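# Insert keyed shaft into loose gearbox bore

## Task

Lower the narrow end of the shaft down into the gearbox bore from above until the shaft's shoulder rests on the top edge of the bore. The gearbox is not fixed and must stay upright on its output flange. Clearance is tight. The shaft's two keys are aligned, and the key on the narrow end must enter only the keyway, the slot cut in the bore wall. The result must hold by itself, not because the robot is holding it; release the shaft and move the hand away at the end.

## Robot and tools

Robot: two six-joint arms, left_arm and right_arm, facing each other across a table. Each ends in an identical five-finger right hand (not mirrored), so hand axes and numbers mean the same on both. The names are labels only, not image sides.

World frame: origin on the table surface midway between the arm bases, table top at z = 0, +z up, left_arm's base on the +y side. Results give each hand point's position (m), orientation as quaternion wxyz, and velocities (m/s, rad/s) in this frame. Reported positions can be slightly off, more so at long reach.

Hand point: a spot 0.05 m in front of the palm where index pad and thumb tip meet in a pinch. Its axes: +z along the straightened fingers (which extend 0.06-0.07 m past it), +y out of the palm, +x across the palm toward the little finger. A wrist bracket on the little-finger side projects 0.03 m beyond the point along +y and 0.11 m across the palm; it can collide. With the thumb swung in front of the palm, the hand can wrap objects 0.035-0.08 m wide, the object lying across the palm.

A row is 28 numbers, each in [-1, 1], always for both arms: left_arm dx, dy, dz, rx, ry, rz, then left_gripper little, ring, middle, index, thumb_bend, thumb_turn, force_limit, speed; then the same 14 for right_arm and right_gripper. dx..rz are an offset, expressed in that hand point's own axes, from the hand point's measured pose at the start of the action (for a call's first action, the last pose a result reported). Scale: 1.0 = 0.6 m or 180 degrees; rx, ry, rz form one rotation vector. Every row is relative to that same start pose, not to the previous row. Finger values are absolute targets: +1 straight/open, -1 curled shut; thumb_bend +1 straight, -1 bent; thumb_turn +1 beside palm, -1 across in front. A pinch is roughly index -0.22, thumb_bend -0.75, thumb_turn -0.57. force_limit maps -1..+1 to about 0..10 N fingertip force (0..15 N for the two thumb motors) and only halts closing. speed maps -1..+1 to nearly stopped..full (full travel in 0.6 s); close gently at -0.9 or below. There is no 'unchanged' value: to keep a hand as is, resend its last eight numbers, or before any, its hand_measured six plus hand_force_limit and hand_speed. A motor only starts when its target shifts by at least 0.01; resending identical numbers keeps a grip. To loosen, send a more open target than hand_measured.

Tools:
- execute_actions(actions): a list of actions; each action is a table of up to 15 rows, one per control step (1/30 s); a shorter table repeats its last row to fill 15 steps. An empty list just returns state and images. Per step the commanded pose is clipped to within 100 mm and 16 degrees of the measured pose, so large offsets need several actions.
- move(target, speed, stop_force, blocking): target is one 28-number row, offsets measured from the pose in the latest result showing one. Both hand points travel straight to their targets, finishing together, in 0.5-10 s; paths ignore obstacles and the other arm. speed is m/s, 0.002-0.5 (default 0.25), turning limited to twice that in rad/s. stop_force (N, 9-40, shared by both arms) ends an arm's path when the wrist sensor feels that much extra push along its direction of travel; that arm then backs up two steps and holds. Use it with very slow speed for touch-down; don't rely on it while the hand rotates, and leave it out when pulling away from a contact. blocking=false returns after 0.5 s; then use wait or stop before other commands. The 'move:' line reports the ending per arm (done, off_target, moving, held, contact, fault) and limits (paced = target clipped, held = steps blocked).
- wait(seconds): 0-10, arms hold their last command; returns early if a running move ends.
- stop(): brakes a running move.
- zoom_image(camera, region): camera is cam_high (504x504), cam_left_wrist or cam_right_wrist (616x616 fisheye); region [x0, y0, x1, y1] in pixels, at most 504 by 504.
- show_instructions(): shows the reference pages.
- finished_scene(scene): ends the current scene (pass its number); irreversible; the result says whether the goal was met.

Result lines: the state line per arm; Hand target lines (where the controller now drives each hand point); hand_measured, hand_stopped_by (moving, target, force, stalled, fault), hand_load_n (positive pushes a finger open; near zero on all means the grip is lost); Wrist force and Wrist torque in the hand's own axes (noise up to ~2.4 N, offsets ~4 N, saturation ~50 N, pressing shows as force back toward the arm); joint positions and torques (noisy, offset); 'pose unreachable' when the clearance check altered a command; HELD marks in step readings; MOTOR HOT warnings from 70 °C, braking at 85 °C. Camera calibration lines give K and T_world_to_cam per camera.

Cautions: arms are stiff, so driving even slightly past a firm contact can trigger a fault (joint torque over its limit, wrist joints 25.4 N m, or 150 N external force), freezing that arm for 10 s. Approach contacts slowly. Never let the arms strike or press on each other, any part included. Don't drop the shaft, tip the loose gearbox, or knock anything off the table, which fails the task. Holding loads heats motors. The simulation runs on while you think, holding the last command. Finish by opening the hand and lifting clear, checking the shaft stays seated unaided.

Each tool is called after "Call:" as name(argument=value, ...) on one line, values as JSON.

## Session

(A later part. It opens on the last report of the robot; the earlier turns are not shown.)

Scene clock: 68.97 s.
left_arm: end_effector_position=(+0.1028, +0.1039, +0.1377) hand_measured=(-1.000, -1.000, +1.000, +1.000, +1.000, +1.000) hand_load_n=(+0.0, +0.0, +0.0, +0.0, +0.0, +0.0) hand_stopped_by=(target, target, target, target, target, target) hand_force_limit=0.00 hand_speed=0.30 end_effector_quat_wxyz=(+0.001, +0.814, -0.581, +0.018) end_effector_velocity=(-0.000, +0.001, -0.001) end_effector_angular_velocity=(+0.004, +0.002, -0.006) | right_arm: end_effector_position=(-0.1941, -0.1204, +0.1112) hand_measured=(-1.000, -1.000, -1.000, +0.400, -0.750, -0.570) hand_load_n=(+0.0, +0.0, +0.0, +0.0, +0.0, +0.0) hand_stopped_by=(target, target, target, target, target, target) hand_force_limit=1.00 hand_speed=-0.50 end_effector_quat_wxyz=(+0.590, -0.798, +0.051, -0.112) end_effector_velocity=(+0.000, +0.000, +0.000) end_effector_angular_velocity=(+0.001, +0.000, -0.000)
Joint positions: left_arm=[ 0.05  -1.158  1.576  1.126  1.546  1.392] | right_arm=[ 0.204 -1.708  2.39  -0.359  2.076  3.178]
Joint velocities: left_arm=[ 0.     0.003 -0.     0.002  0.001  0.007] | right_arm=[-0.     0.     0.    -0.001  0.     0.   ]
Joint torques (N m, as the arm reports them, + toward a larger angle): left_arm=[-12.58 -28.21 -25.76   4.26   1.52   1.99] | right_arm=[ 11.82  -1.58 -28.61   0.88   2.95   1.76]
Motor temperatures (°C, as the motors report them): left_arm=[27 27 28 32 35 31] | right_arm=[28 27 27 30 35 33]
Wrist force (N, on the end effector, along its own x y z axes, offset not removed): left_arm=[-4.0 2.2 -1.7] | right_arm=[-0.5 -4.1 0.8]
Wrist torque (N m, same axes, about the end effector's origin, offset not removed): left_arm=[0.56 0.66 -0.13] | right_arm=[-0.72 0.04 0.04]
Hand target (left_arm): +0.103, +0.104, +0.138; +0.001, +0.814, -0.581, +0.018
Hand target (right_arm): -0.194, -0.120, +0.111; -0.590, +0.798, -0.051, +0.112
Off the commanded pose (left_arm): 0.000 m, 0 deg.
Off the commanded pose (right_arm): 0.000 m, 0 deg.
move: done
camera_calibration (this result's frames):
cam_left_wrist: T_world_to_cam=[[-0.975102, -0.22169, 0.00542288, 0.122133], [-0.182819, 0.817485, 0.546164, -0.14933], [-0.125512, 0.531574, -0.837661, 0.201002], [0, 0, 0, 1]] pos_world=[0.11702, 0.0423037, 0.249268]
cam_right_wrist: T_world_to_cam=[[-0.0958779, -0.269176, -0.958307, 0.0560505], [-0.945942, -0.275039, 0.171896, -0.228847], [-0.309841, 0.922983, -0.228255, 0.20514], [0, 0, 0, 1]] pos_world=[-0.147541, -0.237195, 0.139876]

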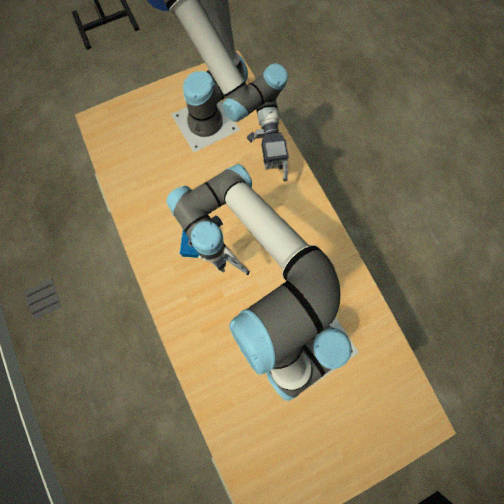

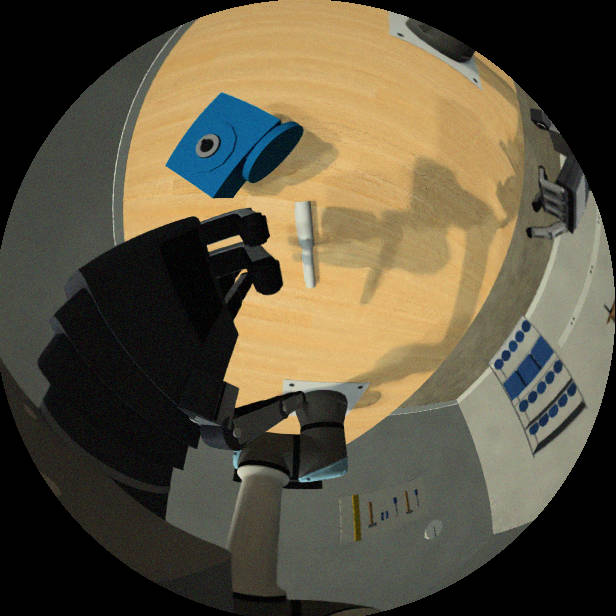

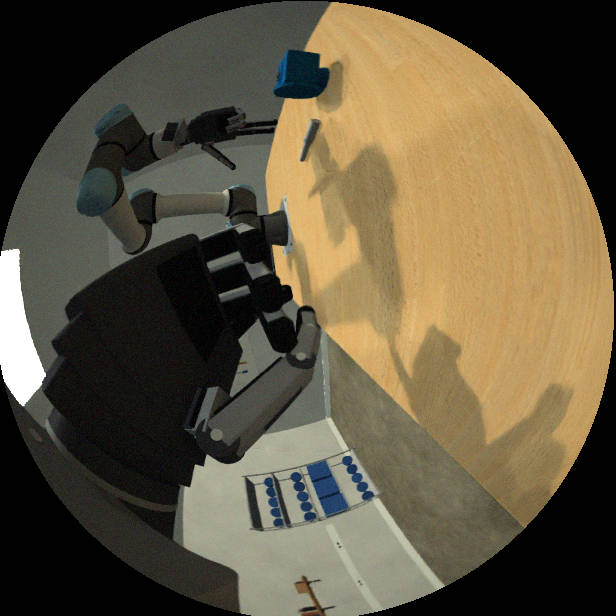

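Call:
move(target=[-0.008,0.07,0.05,0,0,0,-1,-1,1,1,1,1,0,0.3,0,0,0,0,0,0,-1,-1,-1,0.4,-0.75,-0.57,1,-0.5], speed=0.1)

Call:
move(target=[0,0,0.052,0,0,0,-1,-1,1,1,1,1,0,0.3,0,0,0,0,0,0,-1,-1,-1,0.4,-0.75,-0.57,1,-0.5], speed=0.03, stop_force=9)

Call:
move(target=[0,0.025,0,0,0,0,-1,-1,1,1,1,1,0,0.3,0,0,0,0,0,0,-1,-1,-1,0.4,-0.75,-0.57,1,-0.5], speed=0.04)

Call:
move(target=[0,0,0,0,0,0,-1,-1,0.55,0.55,1,1,0,-0.3,0,0,0,0,0,0,-1,-1,-1,0.4,-0.75,-0.57,1,-0.5])

Call:
zoom_image(camera="cam_left_wrist", region=[200,130,440,370])

Scene clock: 70.17 s.
left_arm: end_effector_position=(+0.0624, +0.0942, +0.1069) hand_measured=(-1.000, -1.000, +1.000, +1.000, +1.000, +1.000) hand_load_n=(+0.0, +0.0, +0.0, +0.0, +0.0, +0.0) hand_stopped_by=(target, target, target, target, target, target) hand_force_limit=0.00 hand_speed=0.30 end_effector_quat_wxyz=(+0.001, +0.814, -0.581, +0.018) end_effector_velocity=(-0.001, -0.001, -0.001) end_effector_angular_velocity=(-0.002, -0.001, -0.002) | right_arm: end_effector_position=(-0.1941, -0.1204, +0.1112) hand_measured=(-1.000, -1.000, -1.000, +0.400, -0.750, -0.570) hand_load_n=(+0.0, +0.0, +0.0, +0.0, +0.0, +0.0) hand_stopped_by=(target, target, target, target, target, target) hand_force_limit=1.00 hand_speed=-0.50 end_effector_quat_wxyz=(+0.590, -0.798, +0.051, -0.112) end_effector_velocity=(-0.000, -0.000, -0.000) end_effector_angular_velocity=(-0.000, -0.000, +0.000)
Joint positions: left_arm=[-0.047 -1.141  1.639  1.048  1.544  1.296] | right_arm=[ 0.204 -1.708  2.39  -0.359  2.076  3.178]
Joint velocities: left_arm=[-0.002  0.     0.001 -0.003 -0.001 -0.001] | right_arm=[ 0.  0.  0. -0. -0. -0.]
Joint torques (N m, as the arm reports them, + toward a larger angle): left_arm=[-12.42 -27.28  -7.12   0.12  -1.74  -1.43] | right_arm=[ 12.24  -2.07 -28.29   0.86   2.93   1.76]
Motor temperatures (°C, as the motors report them): left_arm=[27 27 28 32 35 31] | right_arm=[28 27 27 30 35 33]
Wrist force (N, on the end effector, along its own x y z axes, offset not removed): left_arm=[-3.3 0.4 0.7] | right_arm=[-1.1 0.1 2.1]
Wrist torque (N m, same axes, about the end effector's origin, offset not removed): left_arm=[0.07 0.38 -0.31] | right_arm=[-0.24 0.19 0.13]
Hand target (left_arm): +0.062, +0.094, +0.107; +0.001, +0.814, -0.581, +0.018
Hand target (right_arm): -0.194, -0.120, +0.111; -0.590, +0.798, -0.051, +0.112
Off the commanded pose (left_arm): 0.000 m, 0 deg.
Off the commanded pose (right_arm): 0.000 m, 0 deg.
move: done
camera_calibration (this result's frames):
cam_left_wrist: T_world_to_cam=[[-0.975101, -0.22169, 0.00565846, 0.0807656], [-0.182687, 0.817488, 0.546204, -0.131909], [-0.125714, 0.53157, -0.837633, 0.175247], [0, 0, 0, 1]] pos_world=[0.0766875, 0.0325828, 0.218385]
cam_right_wrist: T_world_to_cam=[[-0.0958782, -0.269176, -0.958307, 0.0560504], [-0.945942, -0.275038, 0.171896, -0.228848], [-0.309841, 0.922983, -0.228255, 0.20514], [0, 0, 0, 1]] pos_world=[-0.147541, -0.237195, 0.139876]

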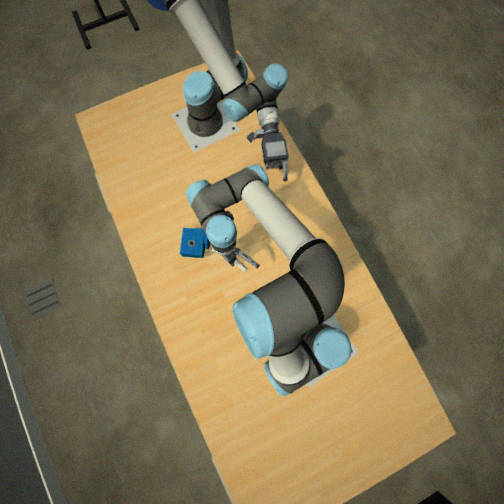

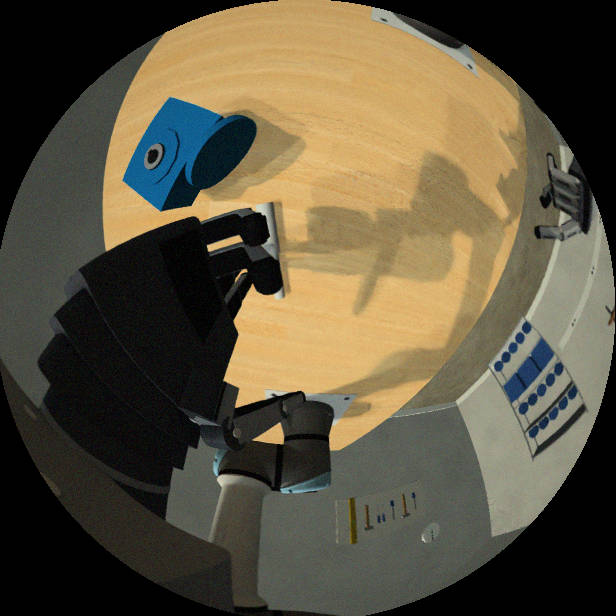

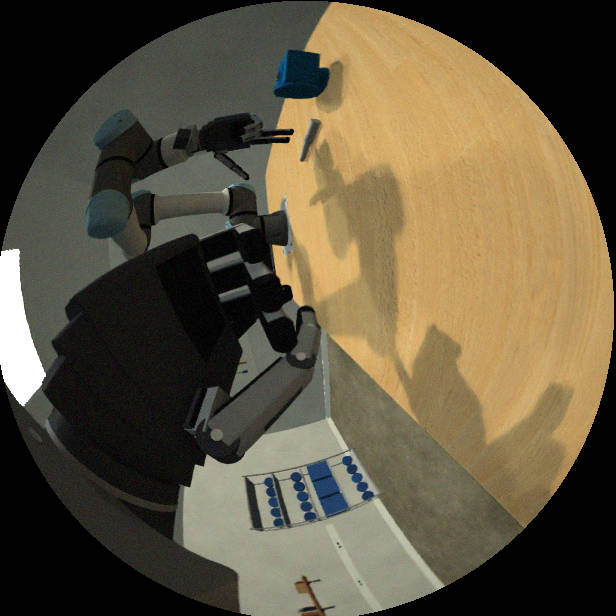

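Scene clock: 71.50 s.
left_arm: end_effector_position=(+0.0633, +0.0935, +0.0758) hand_measured=(-1.000, -1.000, +1.000, +1.000, +1.000, +1.000) hand_load_n=(+0.0, +0.0, +0.0, +0.0, +0.0, +0.0) hand_stopped_by=(target, target, target, target, target, target) hand_force_limit=0.00 hand_speed=0.30 end_effector_quat_wxyz=(+0.001, +0.814, -0.581, +0.018) end_effector_velocity=(+0.000, +0.001, -0.002) end_effector_angular_velocity=(+0.003, -0.001, -0.000) | right_arm: end_effector_position=(-0.1941, -0.1204, +0.1112) hand_measured=(-1.000, -1.000, -1.000, +0.400, -0.750, -0.570) hand_load_n=(+0.0, +0.0, +0.0, +0.0, +0.0, +0.0) hand_stopped_by=(target, target, target, target, target, target) hand_force_limit=1.00 hand_speed=-0.50 end_effector_quat_wxyz=(+0.590, -0.798, +0.051, -0.112) end_effector_velocity=(-0.000, -0.000, -0.000) end_effector_angular_velocity=(-0.001, -0.000, +0.000)
Joint positions: left_arm=[-0.045 -1.102  1.671  0.977  1.544  1.298] | right_arm=[ 0.204 -1.708  2.39  -0.359  2.076  3.178]
Joint velocities: left_arm=[-0.     0.003  0.003 -0.003 -0.001  0.   ] | right_arm=[-0.    -0.     0.001  0.    -0.001 -0.   ]
Joint torques (N m, as the arm reports them, + toward a larger angle): left_arm=[ 13.72 -28.99  -5.79   0.24   1.5    1.93] | right_arm=[ 12.    -1.84 -28.22   0.97   3.01   1.87]
Motor temperatures (°C, as the motors report them): left_arm=[27 27 28 32 35 31] | right_arm=[28 27 27 30 35 33]
Wrist force (N, on the end effector, along its own x y z axes, offset not removed): left_arm=[-4.2 1.5 -0.1] | right_arm=[-3.9 -1.9 2.7]
Wrist torque (N m, same axes, about the end effector's origin, offset not removed): left_arm=[0.24 0.57 -0.27] | right_arm=[-0.44 0.62 -0.12]
Hand target (left_arm): +0.063, +0.093, +0.076; +0.001, +0.814, -0.581, +0.018
Hand target (right_arm): -0.194, -0.120, +0.111; -0.590, +0.798, -0.051, +0.112
Off the commanded pose (left_arm): 0.000 m, 0 deg.
Off the commanded pose (right_arm): 0.000 m, 0 deg.
move: done
camera_calibration (this result's frames):
cam_left_wrist: T_world_to_cam=[[-0.975101, -0.22169, 0.00564624, 0.0816497], [-0.182693, 0.817485, 0.546207, -0.114235], [-0.125704, 0.531575, -0.837631, 0.149707], [0, 0, 0, 1]] pos_world=[0.0775655, 0.0319058, 0.187334]
cam_right_wrist: T_world_to_cam=[[-0.0958779, -0.269176, -0.958307, 0.0560504], [-0.945942, -0.275038, 0.171896, -0.228847], [-0.309841, 0.922983, -0.228255, 0.20514], [0, 0, 0, 1]] pos_world=[-0.147541, -0.237195, 0.139876]

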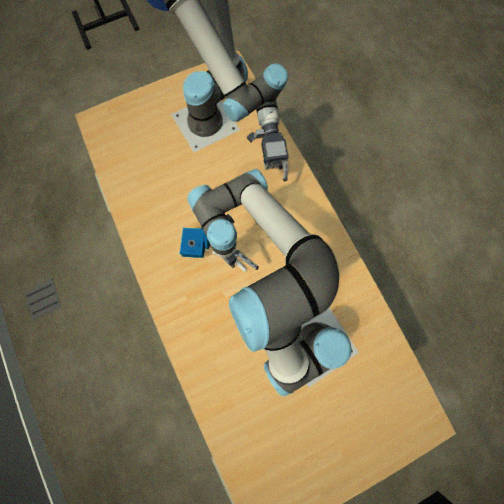

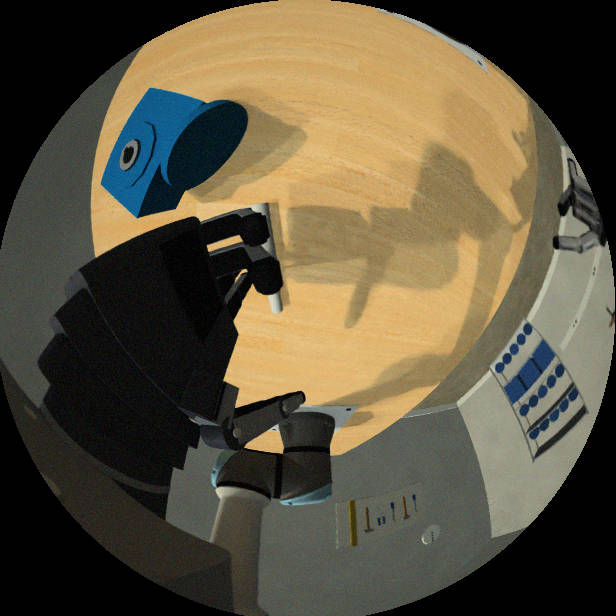

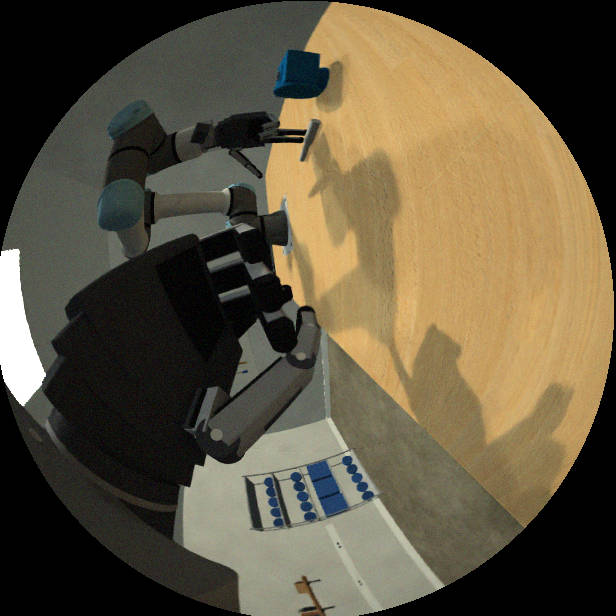

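Scene clock: 72.27 s.
left_arm: end_effector_position=(+0.0492, +0.0887, +0.0755) hand_measured=(-1.000, -1.000, +1.000, +1.000, +1.000, +1.000) hand_load_n=(+0.0, +0.0, +0.0, +0.0, +0.0, +0.0) hand_stopped_by=(target, target, target, target, target, target) hand_force_limit=0.00 hand_speed=0.30 end_effector_quat_wxyz=(+0.001, +0.814, -0.581, +0.018) end_effector_velocity=(-0.001, -0.002, -0.001) end_effector_angular_velocity=(-0.002, -0.001, +0.001) | right_arm: end_effector_position=(-0.1941, -0.1204, +0.1112) hand_measured=(-1.000, -1.000, -1.000, +0.400, -0.750, -0.570) hand_load_n=(+0.0, +0.0, +0.0, +0.0, +0.0, +0.0) hand_stopped_by=(target, target, target, target, target, target) hand_force_limit=1.00 hand_speed=-0.50 end_effector_quat_wxyz=(+0.590, -0.798, +0.051, -0.112) end_effector_velocity=(+0.000, -0.000, -0.000) end_effector_angular_velocity=(-0.000, -0.000, -0.000)
Joint positions: left_arm=[-0.078 -1.102  1.672  0.977  1.543  1.264] | right_arm=[ 0.204 -1.708  2.39  -0.359  2.076  3.178]
Joint velocities: left_arm=[-0.003  0.002 -0.002 -0.002 -0.001 -0.004] | right_arm=[-0.     0.     0.001 -0.     0.    -0.   ]
Joint torques (N m, as the arm reports them, + toward a larger angle): left_arm=[-14.69 -28.37  -6.61   0.31  -1.28  -1.38] | right_arm=[ 12.05  -2.56 -28.2    0.93   2.99   1.88]
Motor temperatures (°C, as the motors report them): left_arm=[27 27 28 32 35 31] | right_arm=[28 27 27 30 35 33]
Wrist force (N, on the end effector, along its own x y z axes, offset not removed): left_arm=[-1.5 -1.6 -2.3] | right_arm=[-1.8 -0.4 -0.4]
Wrist torque (N m, same axes, about the end effector's origin, offset not removed): left_arm=[0.11 0.32 -0.18] | right_arm=[-0.15 0.42 0.12]
Hand target (left_arm): +0.049, +0.089, +0.076; +0.001, +0.814, -0.581, +0.018
Hand target (right_arm): -0.194, -0.120, +0.111; -0.590, +0.798, -0.051, +0.112
Off the commanded pose (left_arm): 0.000 m, 0 deg.
Off the commanded pose (right_arm): 0.000 m, 0 deg.
move: done
camera_calibration (this result's frames):
cam_left_wrist: T_world_to_cam=[[-0.975101, -0.221688, 0.00574931, 0.0668454], [-0.182646, 0.817535, 0.546147, -0.112714], [-0.125775, 0.531498, -0.83767, 0.150307], [0, 0, 0, 1]] pos_world=[0.0634991, 0.0270784, 0.187081]
cam_right_wrist: T_world_to_cam=[[-0.0958779, -0.269176, -0.958307, 0.0560504], [-0.945942, -0.275038, 0.171896, -0.228847], [-0.309841, 0.922983, -0.228255, 0.20514], [0, 0, 0, 1]] pos_world=[-0.147541, -0.237195, 0.139876]

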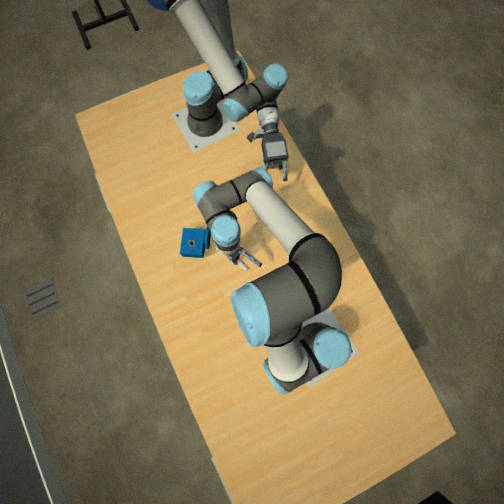

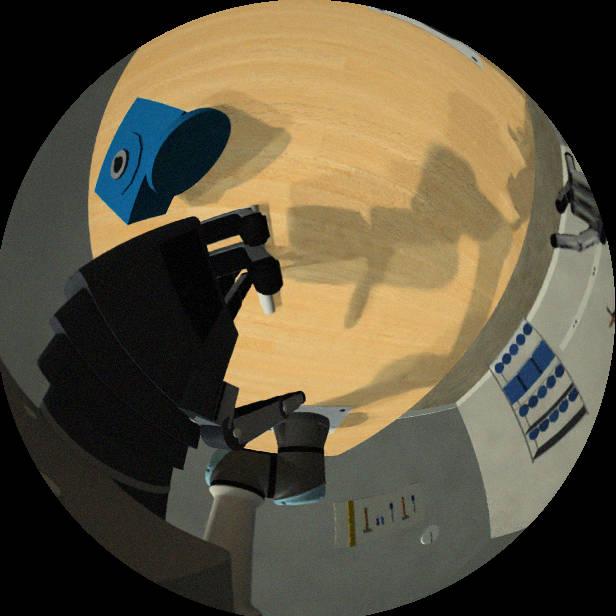

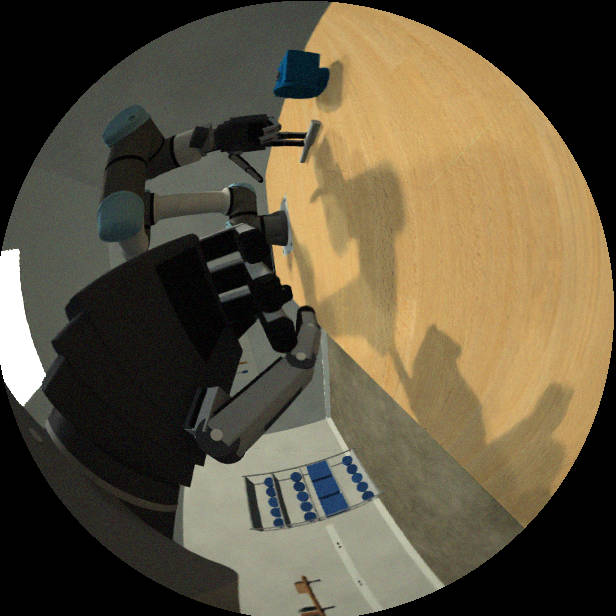

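Scene clock: 72.93 s.
left_arm: end_effector_position=(+0.0492, +0.0886, +0.0755) hand_measured=(-1.000, -1.000, +0.550, +0.550, +1.000, +1.000) hand_load_n=(+0.0, +0.0, +0.0, +0.0, +0.0, +0.0) hand_stopped_by=(target, target, target, target, target, target) hand_force_limit=0.00 hand_speed=-0.30 end_effector_quat_wxyz=(+0.001, +0.814, -0.581, +0.018) end_effector_velocity=(+0.000, -0.001, +0.001) end_effector_angular_velocity=(-0.004, -0.000, +0.000) | right_arm: end_effector_position=(-0.1941, -0.1204, +0.1112) hand_measured=(-1.000, -1.000, -1.000, +0.400, -0.750, -0.570) hand_load_n=(+0.0, +0.0, +0.0, +0.0, +0.0, +0.0) hand_stopped_by=(target, target, target, target, target, target) hand_force_limit=1.00 hand_speed=-0.50 end_effector_quat_wxyz=(+0.590, -0.798, +0.051, -0.112) end_effector_velocity=(+0.000, -0.001, -0.000) end_effector_angular_velocity=(-0.003, -0.001, +0.000)
Joint positions: left_arm=[-0.078 -1.102  1.672  0.977  1.543  1.264] | right_arm=[ 0.204 -1.708  2.39  -0.359  2.076  3.178]
Joint velocities: left_arm=[ 0.    -0.002 -0.001 -0.001  0.    -0.   ] | right_arm=[-0.     0.     0.     0.002 -0.001 -0.   ]
Joint torques (N m, as the arm reports them, + toward a larger angle): left_arm=[  8.55 -35.67  -7.59   0.37   1.49   2.06] | right_arm=[ 12.64  -1.45 -28.05   0.91   2.95   1.99]
Motor temperatures (°C, as the motors report them): left_arm=[27 27 28 32 35 31] | right_arm=[28 27 27 30 35 33]
Wrist force (N, on the end effector, along its own x y z axes, offset not removed): left_arm=[-4.1 -2.6 2.7] | right_arm=[-2.8 -1.2 1.5]
Wrist torque (N m, same axes, about the end effector's origin, offset not removed): left_arm=[-0.42 0.36 -0.28] | right_arm=[-0.38 0.66 0.11]
Hand target (left_arm): +0.049, +0.089, +0.076; +0.001, +0.814, -0.581, +0.018
Hand target (right_arm): -0.194, -0.120, +0.111; -0.590, +0.798, -0.051, +0.112
Off the commanded pose (left_arm): 0.000 m, 0 deg.
Off the commanded pose (right_arm): 0.000 m, 0 deg.
move: done
camera_calibration (this result's frames):
cam_left_wrist: T_world_to_cam=[[-0.975126, -0.221576, 0.00573293, 0.0667916], [-0.182557, 0.817542, 0.546166, -0.112718], [-0.125704, 0.531535, -0.837657, 0.150288], [0, 0, 0, 1]] pos_world=[0.0634446, 0.0270677, 0.187069]
cam_right_wrist: T_world_to_cam=[[-0.0958779, -0.269176, -0.958307, 0.0560505], [-0.945942, -0.275038, 0.171896, -0.228847], [-0.309841, 0.922983, -0.228255, 0.20514], [0, 0, 0, 1]] pos_world=[-0.147541, -0.237195, 0.139876]

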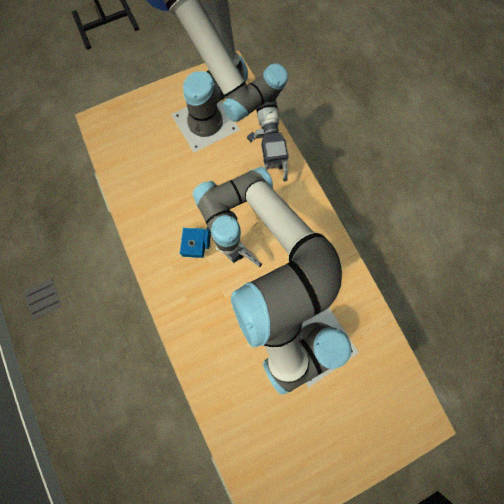

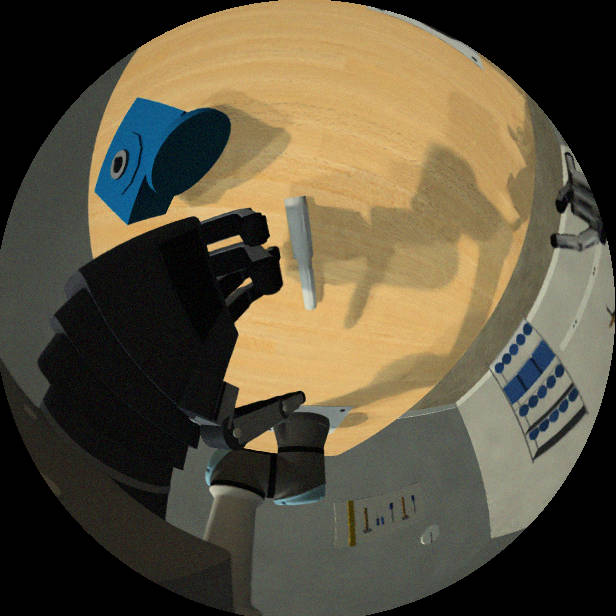

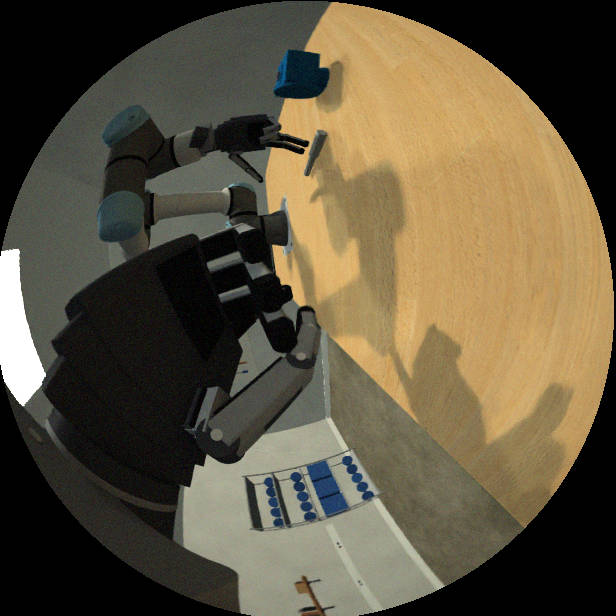

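Region (200, 130, 440, 370) of cam_left_wrist's 616x616 image, scaled by 2.100, with more detail than that image has.

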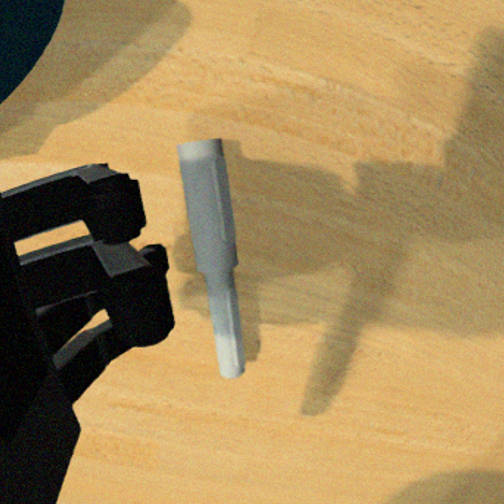

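Call:
move(target=[-0.06,0.03,0,0,0,0,-1,-1,1,1,1,1,0,0.3,0,0,0,0,0,0,-1,-1,-1,0.4,-0.75,-0.57,1,-0.5], speed=0.06)

Call:
move(target=[0,0.14,0,0,0,0,-1,-1,1,1,1,1,0,0.3,0,0,0,0,0,0,-1,-1,-1,0.4,-0.75,-0.57,1,-0.5], speed=0.04, stop_force=12)

Call:
move(target=[0,-0.1,-0.1,0,0,0,-1,-1,1,1,1,1,0,0.3,0,0,0,0,0,0,-1,-1,-1,0.4,-0.75,-0.57,1,-0.5], speed=0.1)

Call:
zoom_image(camera="cam_left_wrist", region=[200,130,440,370])

Scene clock: 74.30 s.
left_arm: end_effector_position=(+0.0206, +0.1168, +0.0741) hand_measured=(-1.000, -1.000, +1.000, +1.000, +1.000, +1.000) hand_load_n=(+0.0, +0.0, +0.0, +0.0, +0.0, +0.0) hand_stopped_by=(target, target, target, target, target, target) hand_force_limit=0.00 hand_speed=0.30 end_effector_quat_wxyz=(+0.001, +0.814, -0.581, +0.018) end_effector_velocity=(-0.001, +0.001, +0.000) end_effector_angular_velocity=(+0.002, +0.001, +0.003) | right_arm: end_effector_position=(-0.1941, -0.1204, +0.1112) hand_measured=(-1.000, -1.000, -1.000, +0.400, -0.750, -0.570) hand_load_n=(+0.0, +0.0, +0.0, +0.0, +0.0, +0.0) hand_stopped_by=(target, target, target, target, target, target) hand_force_limit=1.00 hand_speed=-0.50 end_effector_quat_wxyz=(+0.590, -0.798, +0.051, -0.112) end_effector_velocity=(-0.000, -0.000, +0.000) end_effector_angular_velocity=(+0.000, -0.000, +0.001)
Joint positions: left_arm=[-0.15  -1.174  1.788  0.935  1.542  1.192] | right_arm=[ 0.204 -1.708  2.39  -0.359  2.076  3.178]
Joint velocities: left_arm=[-0.002 -0.002  0.003  0.001  0.001 -0.005] | right_arm=[ 0.001  0.    -0.     0.     0.     0.   ]
Joint torques (N m, as the arm reports them, + toward a larger angle): left_arm=[-11.62 -37.61  -6.32   0.19  -1.65  -1.56] | right_arm=[ 12.21  -1.47 -28.46   0.89   2.97   1.78]
Motor temperatures (°C, as the motors report them): left_arm=[27 27 28 32 35 31] | right_arm=[28 27 27 30 35 33]
Wrist force (N, on the end effector, along its own x y z axes, offset not removed): left_arm=[0.1 -1.5 2.0] | right_arm=[-1.2 -1.6 -0.1]
Wrist torque (N m, same axes, about the end effector's origin, offset not removed): left_arm=[-0.37 -0.14 0.11] | right_arm=[-0.12 0.39 0.02]
Hand target (left_arm): +0.020, +0.117, +0.074; +0.001, +0.814, -0.581, +0.018
Hand target (right_arm): -0.194, -0.120, +0.111; -0.590, +0.798, -0.051, +0.112
Off the commanded pose (left_arm): 0.000 m, 0 deg.
Off the commanded pose (right_arm): 0.000 m, 0 deg.
move: done
camera_calibration (this result's frames):
cam_left_wrist: T_world_to_cam=[[-0.975128, -0.221565, 0.00590973, 0.0451158], [-0.182445, 0.817527, 0.546226, -0.140174], [-0.125856, 0.531562, -0.837617, 0.130521], [0, 0, 0, 1]] pos_world=[0.0348464, 0.0552122, 0.185627]
cam_right_wrist: T_world_to_cam=[[-0.0958779, -0.269176, -0.958307, 0.0560505], [-0.945942, -0.275039, 0.171896, -0.228847], [-0.309841, 0.922983, -0.228255, 0.20514], [0, 0, 0, 1]] pos_world=[-0.147541, -0.237195, 0.139876]

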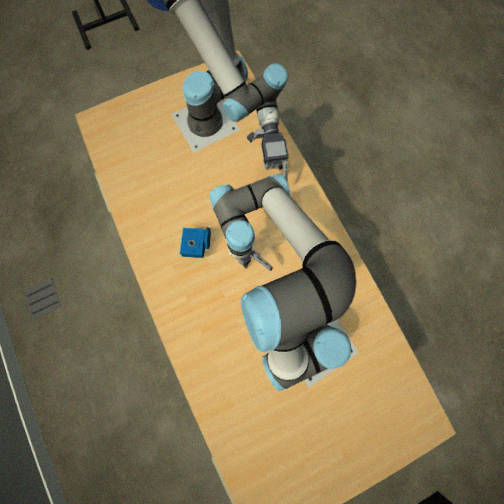

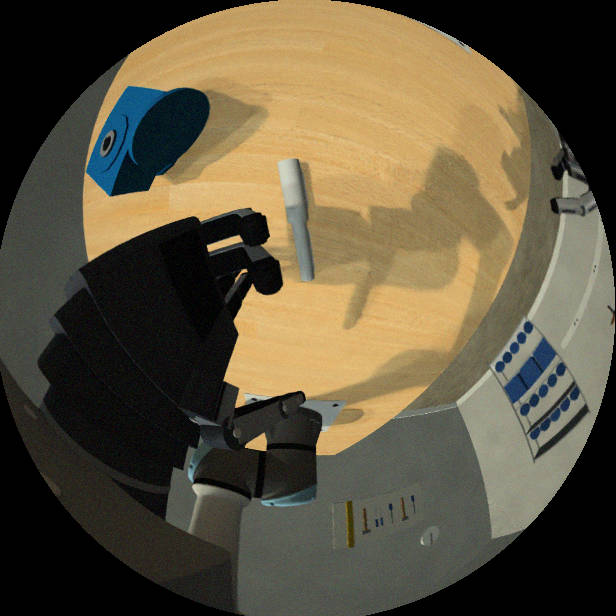

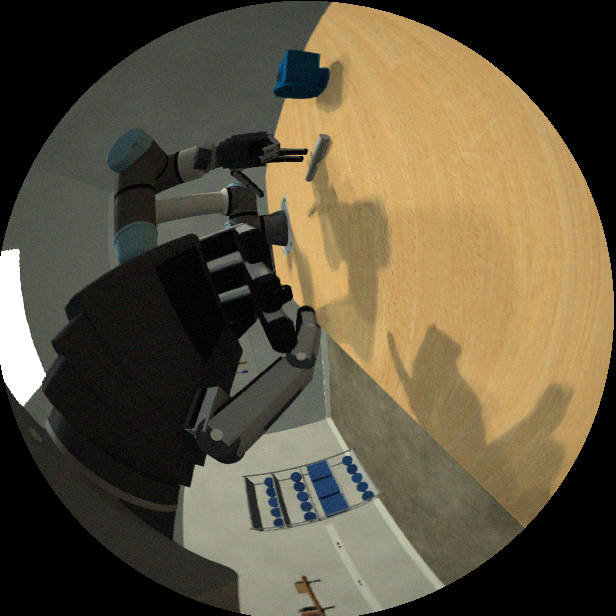

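Scene clock: 76.73 s.
left_arm: end_effector_position=(-0.0588, +0.0896, +0.0725) hand_measured=(-1.000, -1.000, +1.000, +1.000, +1.000, +1.000) hand_load_n=(+0.0, +0.0, +0.0, +0.0, +0.0, +0.0) hand_stopped_by=(target, target, target, target, target, target) hand_force_limit=0.00 hand_speed=0.30 end_effector_quat_wxyz=(+0.001, +0.814, -0.581, +0.018) end_effector_velocity=(-0.002, -0.001, -0.000) end_effector_angular_velocity=(-0.000, +0.001, -0.002) | right_arm: end_effector_position=(-0.1941, -0.1204, +0.1112) hand_measured=(-1.000, -1.000, -1.000, +0.400, -0.750, -0.570) hand_load_n=(+0.0, +0.0, +0.0, +0.0, +0.0, +0.0) hand_stopped_by=(target, target, target, target, target, target) hand_force_limit=1.00 hand_speed=-0.50 end_effector_quat_wxyz=(+0.590, -0.798, +0.051, -0.112) end_effector_velocity=(-0.001, +0.000, +0.000) end_effector_angular_velocity=(+0.001, +0.001, +0.002)
Joint positions: left_arm=[-0.341 -1.145  1.751  0.949  1.539  1.002] | right_arm=[ 0.204 -1.708  2.39  -0.359  2.076  3.178]
Joint velocities: left_arm=[-0.004  0.001 -0.002  0.     0.001 -0.002] | right_arm=[-0.    -0.    -0.    -0.001 -0.002 -0.   ]
Joint torques (N m, as the arm reports them, + toward a larger angle): left_arm=[-12.8  -26.74 -24.04   4.24  -1.62  -1.16] | right_arm=[ 12.2   -2.04 -27.84   0.86   2.94   1.81]
Motor temperatures (°C, as the motors report them): left_arm=[27 27 28 32 35 31] | right_arm=[28 27 27 30 35 33]
Wrist force (N, on the end effector, along its own x y z axes, offset not removed): left_arm=[-0.1 -0.6 1.8] | right_arm=[0.0 -4.3 2.3]
Wrist torque (N m, same axes, about the end effector's origin, offset not removed): left_arm=[-0.08 0.00 -0.02] | right_arm=[-0.87 0.12 0.02]
Hand target (left_arm): -0.059, +0.090, +0.072; +0.001, +0.814, -0.581, +0.018
Hand target (right_arm): -0.194, -0.120, +0.111; -0.590, +0.798, -0.051, +0.112
Off the commanded pose (left_arm): 0.000 m, 0 deg.
Off the commanded pose (right_arm): 0.000 m, 0 deg.
move: done
camera_calibration (this result's frames):
cam_left_wrist: T_world_to_cam=[[-0.975126, -0.221562, 0.00632185, -0.0383351], [-0.182201, 0.817481, 0.546377, -0.131515], [-0.126225, 0.531634, -0.837516, 0.133607], [0, 0, 0, 1]] pos_world=[-0.0444792, 0.0279872, 0.183997]
cam_right_wrist: T_world_to_cam=[[-0.0958779, -0.269176, -0.958307, 0.0560504], [-0.945942, -0.275038, 0.171896, -0.228847], [-0.309841, 0.922983, -0.228255, 0.20514], [0, 0, 0, 1]] pos_world=[-0.147541, -0.237195, 0.139876]

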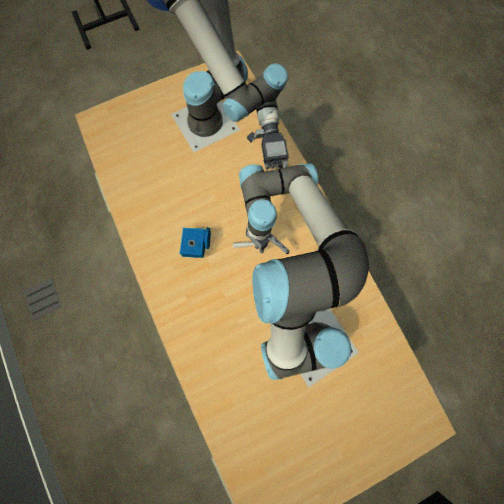

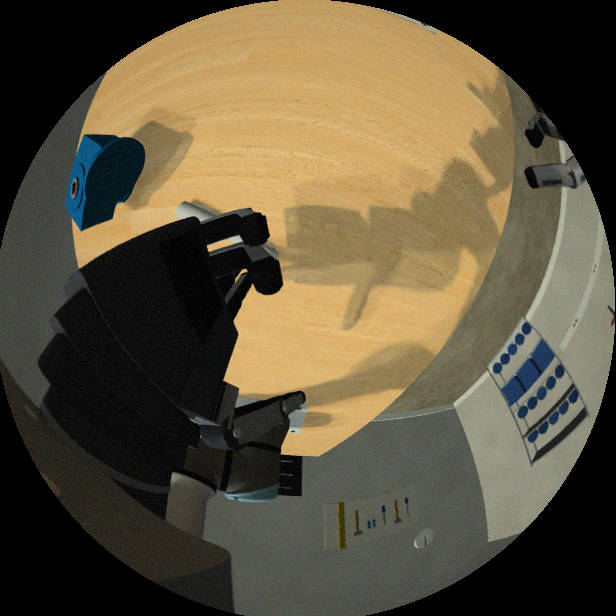

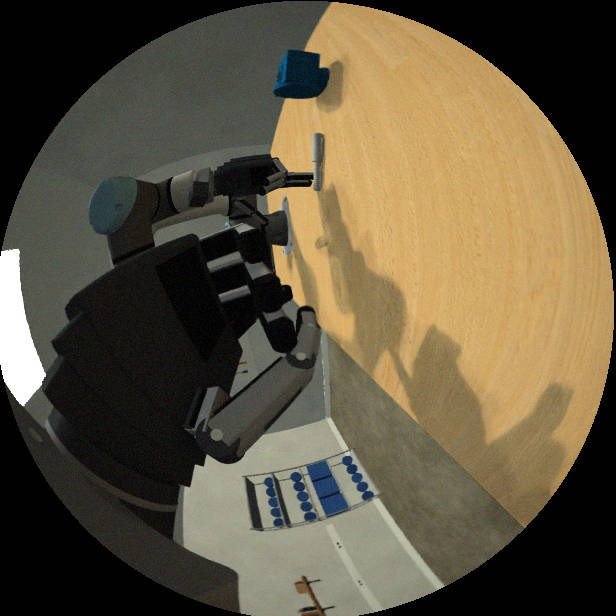

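Scene clock: 78.00 s.
left_arm: end_effector_position=(-0.0038, +0.1103, +0.1335) hand_measured=(-1.000, -1.000, +1.000, +1.000, +1.000, +1.000) hand_load_n=(+0.0, +0.0, +0.0, +0.0, +0.0, +0.0) hand_stopped_by=(target, target, target, target, target, target) hand_force_limit=0.00 hand_speed=0.30 end_effector_quat_wxyz=(+0.001, +0.814, -0.581, +0.018) end_effector_velocity=(+0.000, +0.001, +0.001) end_effector_angular_velocity=(+0.001, -0.001, -0.002) | right_arm: end_effector_position=(-0.1941, -0.1204, +0.1112) hand_measured=(-1.000, -1.000, -1.000, +0.400, -0.750, -0.570) hand_load_n=(+0.0, +0.0, +0.0, +0.0, +0.0, +0.0) hand_stopped_by=(target, target, target, target, target, target) hand_force_limit=1.00 hand_speed=-0.50 end_effector_quat_wxyz=(+0.590, -0.798, +0.051, -0.112) end_effector_velocity=(+0.000, -0.000, -0.000) end_effector_angular_velocity=(-0.001, -0.001, -0.001)
Joint positions: left_arm=[-0.212 -1.247  1.717  1.08   1.541  1.131] | right_arm=[ 0.204 -1.708  2.39  -0.359  2.076  3.178]
Joint velocities: left_arm=[ 0.    -0.001 -0.001  0.003 -0.001  0.002] | right_arm=[ 0.     0.     0.001  0.     0.001 -0.   ]
Joint torques (N m, as the arm reports them, + toward a larger angle): left_arm=[ 13.21 -37.74 -26.25   4.3    1.46   1.87] | right_arm=[ 12.16  -2.11 -28.11   0.86   2.97   1.85]
Motor temperatures (°C, as the motors report them): left_arm=[27 27 28 32 35 31] | right_arm=[28 27 27 30 35 33]
Wrist force (N, on the end effector, along its own x y z axes, offset not removed): left_arm=[-2.7 -1.9 1.4] | right_arm=[-0.5 -0.8 0.4]
Wrist torque (N m, same axes, about the end effector's origin, offset not removed): left_arm=[-0.35 0.36 -0.31] | right_arm=[-0.17 0.23 0.10]
Hand target (left_arm): -0.004, +0.110, +0.134; +0.001, +0.814, -0.581, +0.018
Hand target (right_arm): -0.194, -0.120, +0.111; -0.590, +0.798, -0.051, +0.112
Off the commanded pose (left_arm): 0.000 m, 0 deg.
Off the commanded pose (right_arm): 0.000 m, 0 deg.
move: done
camera_calibration (this result's frames):
cam_left_wrist: T_world_to_cam=[[-0.975128, -0.22156, 0.00604327, 0.0195579], [-0.182364, 0.81752, 0.546263, -0.171791], [-0.125971, 0.531575, -0.837592, 0.180638], [0, 0, 0, 1]] pos_world=[0.010498, 0.0487533, 0.245026]
cam_right_wrist: T_world_to_cam=[[-0.0958778, -0.269176, -0.958307, 0.0560503], [-0.945942, -0.275038, 0.171896, -0.228847], [-0.309841, 0.922983, -0.228255, 0.20514], [0, 0, 0, 1]] pos_world=[-0.147541, -0.237195, 0.139876]

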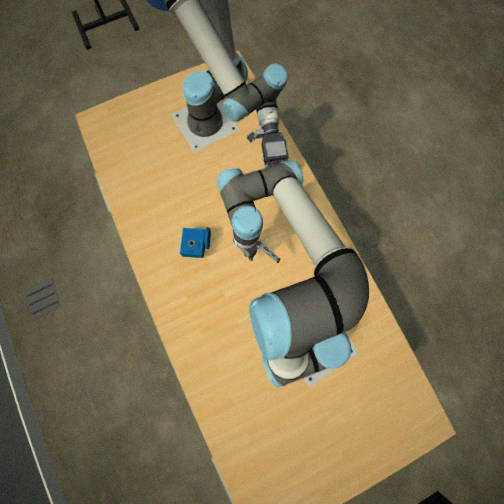

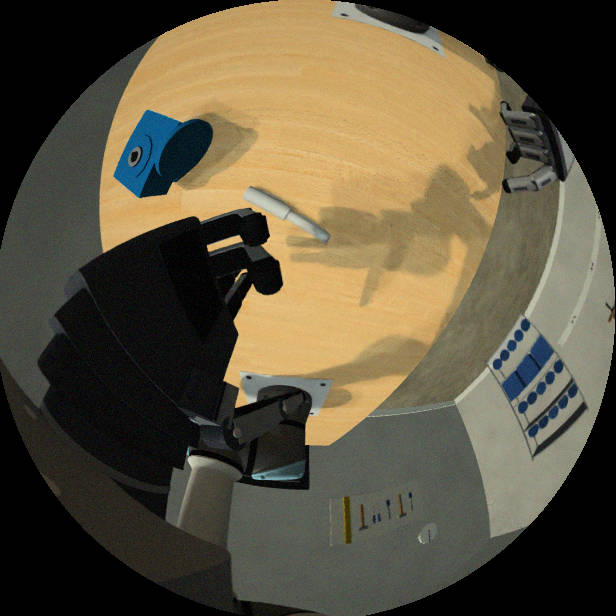

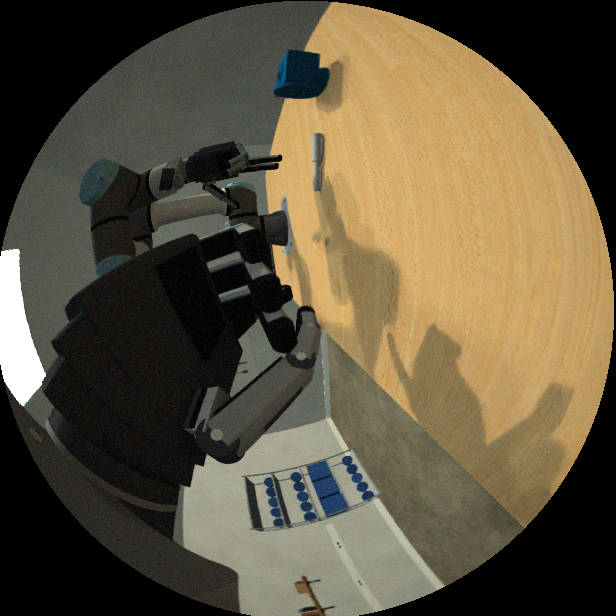

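Region (200, 130, 440, 370) of cam_left_wrist's 616x616 image, scaled by 2.100, with more detail than that image has.

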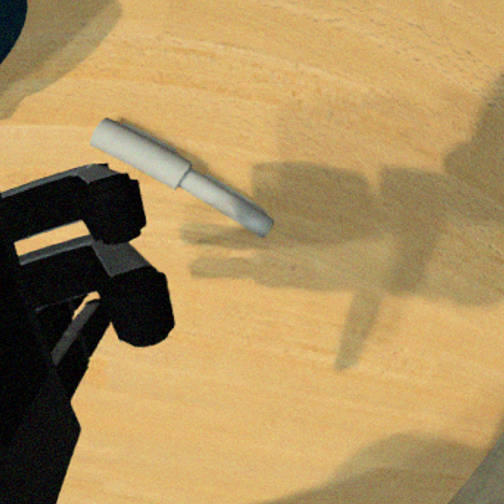

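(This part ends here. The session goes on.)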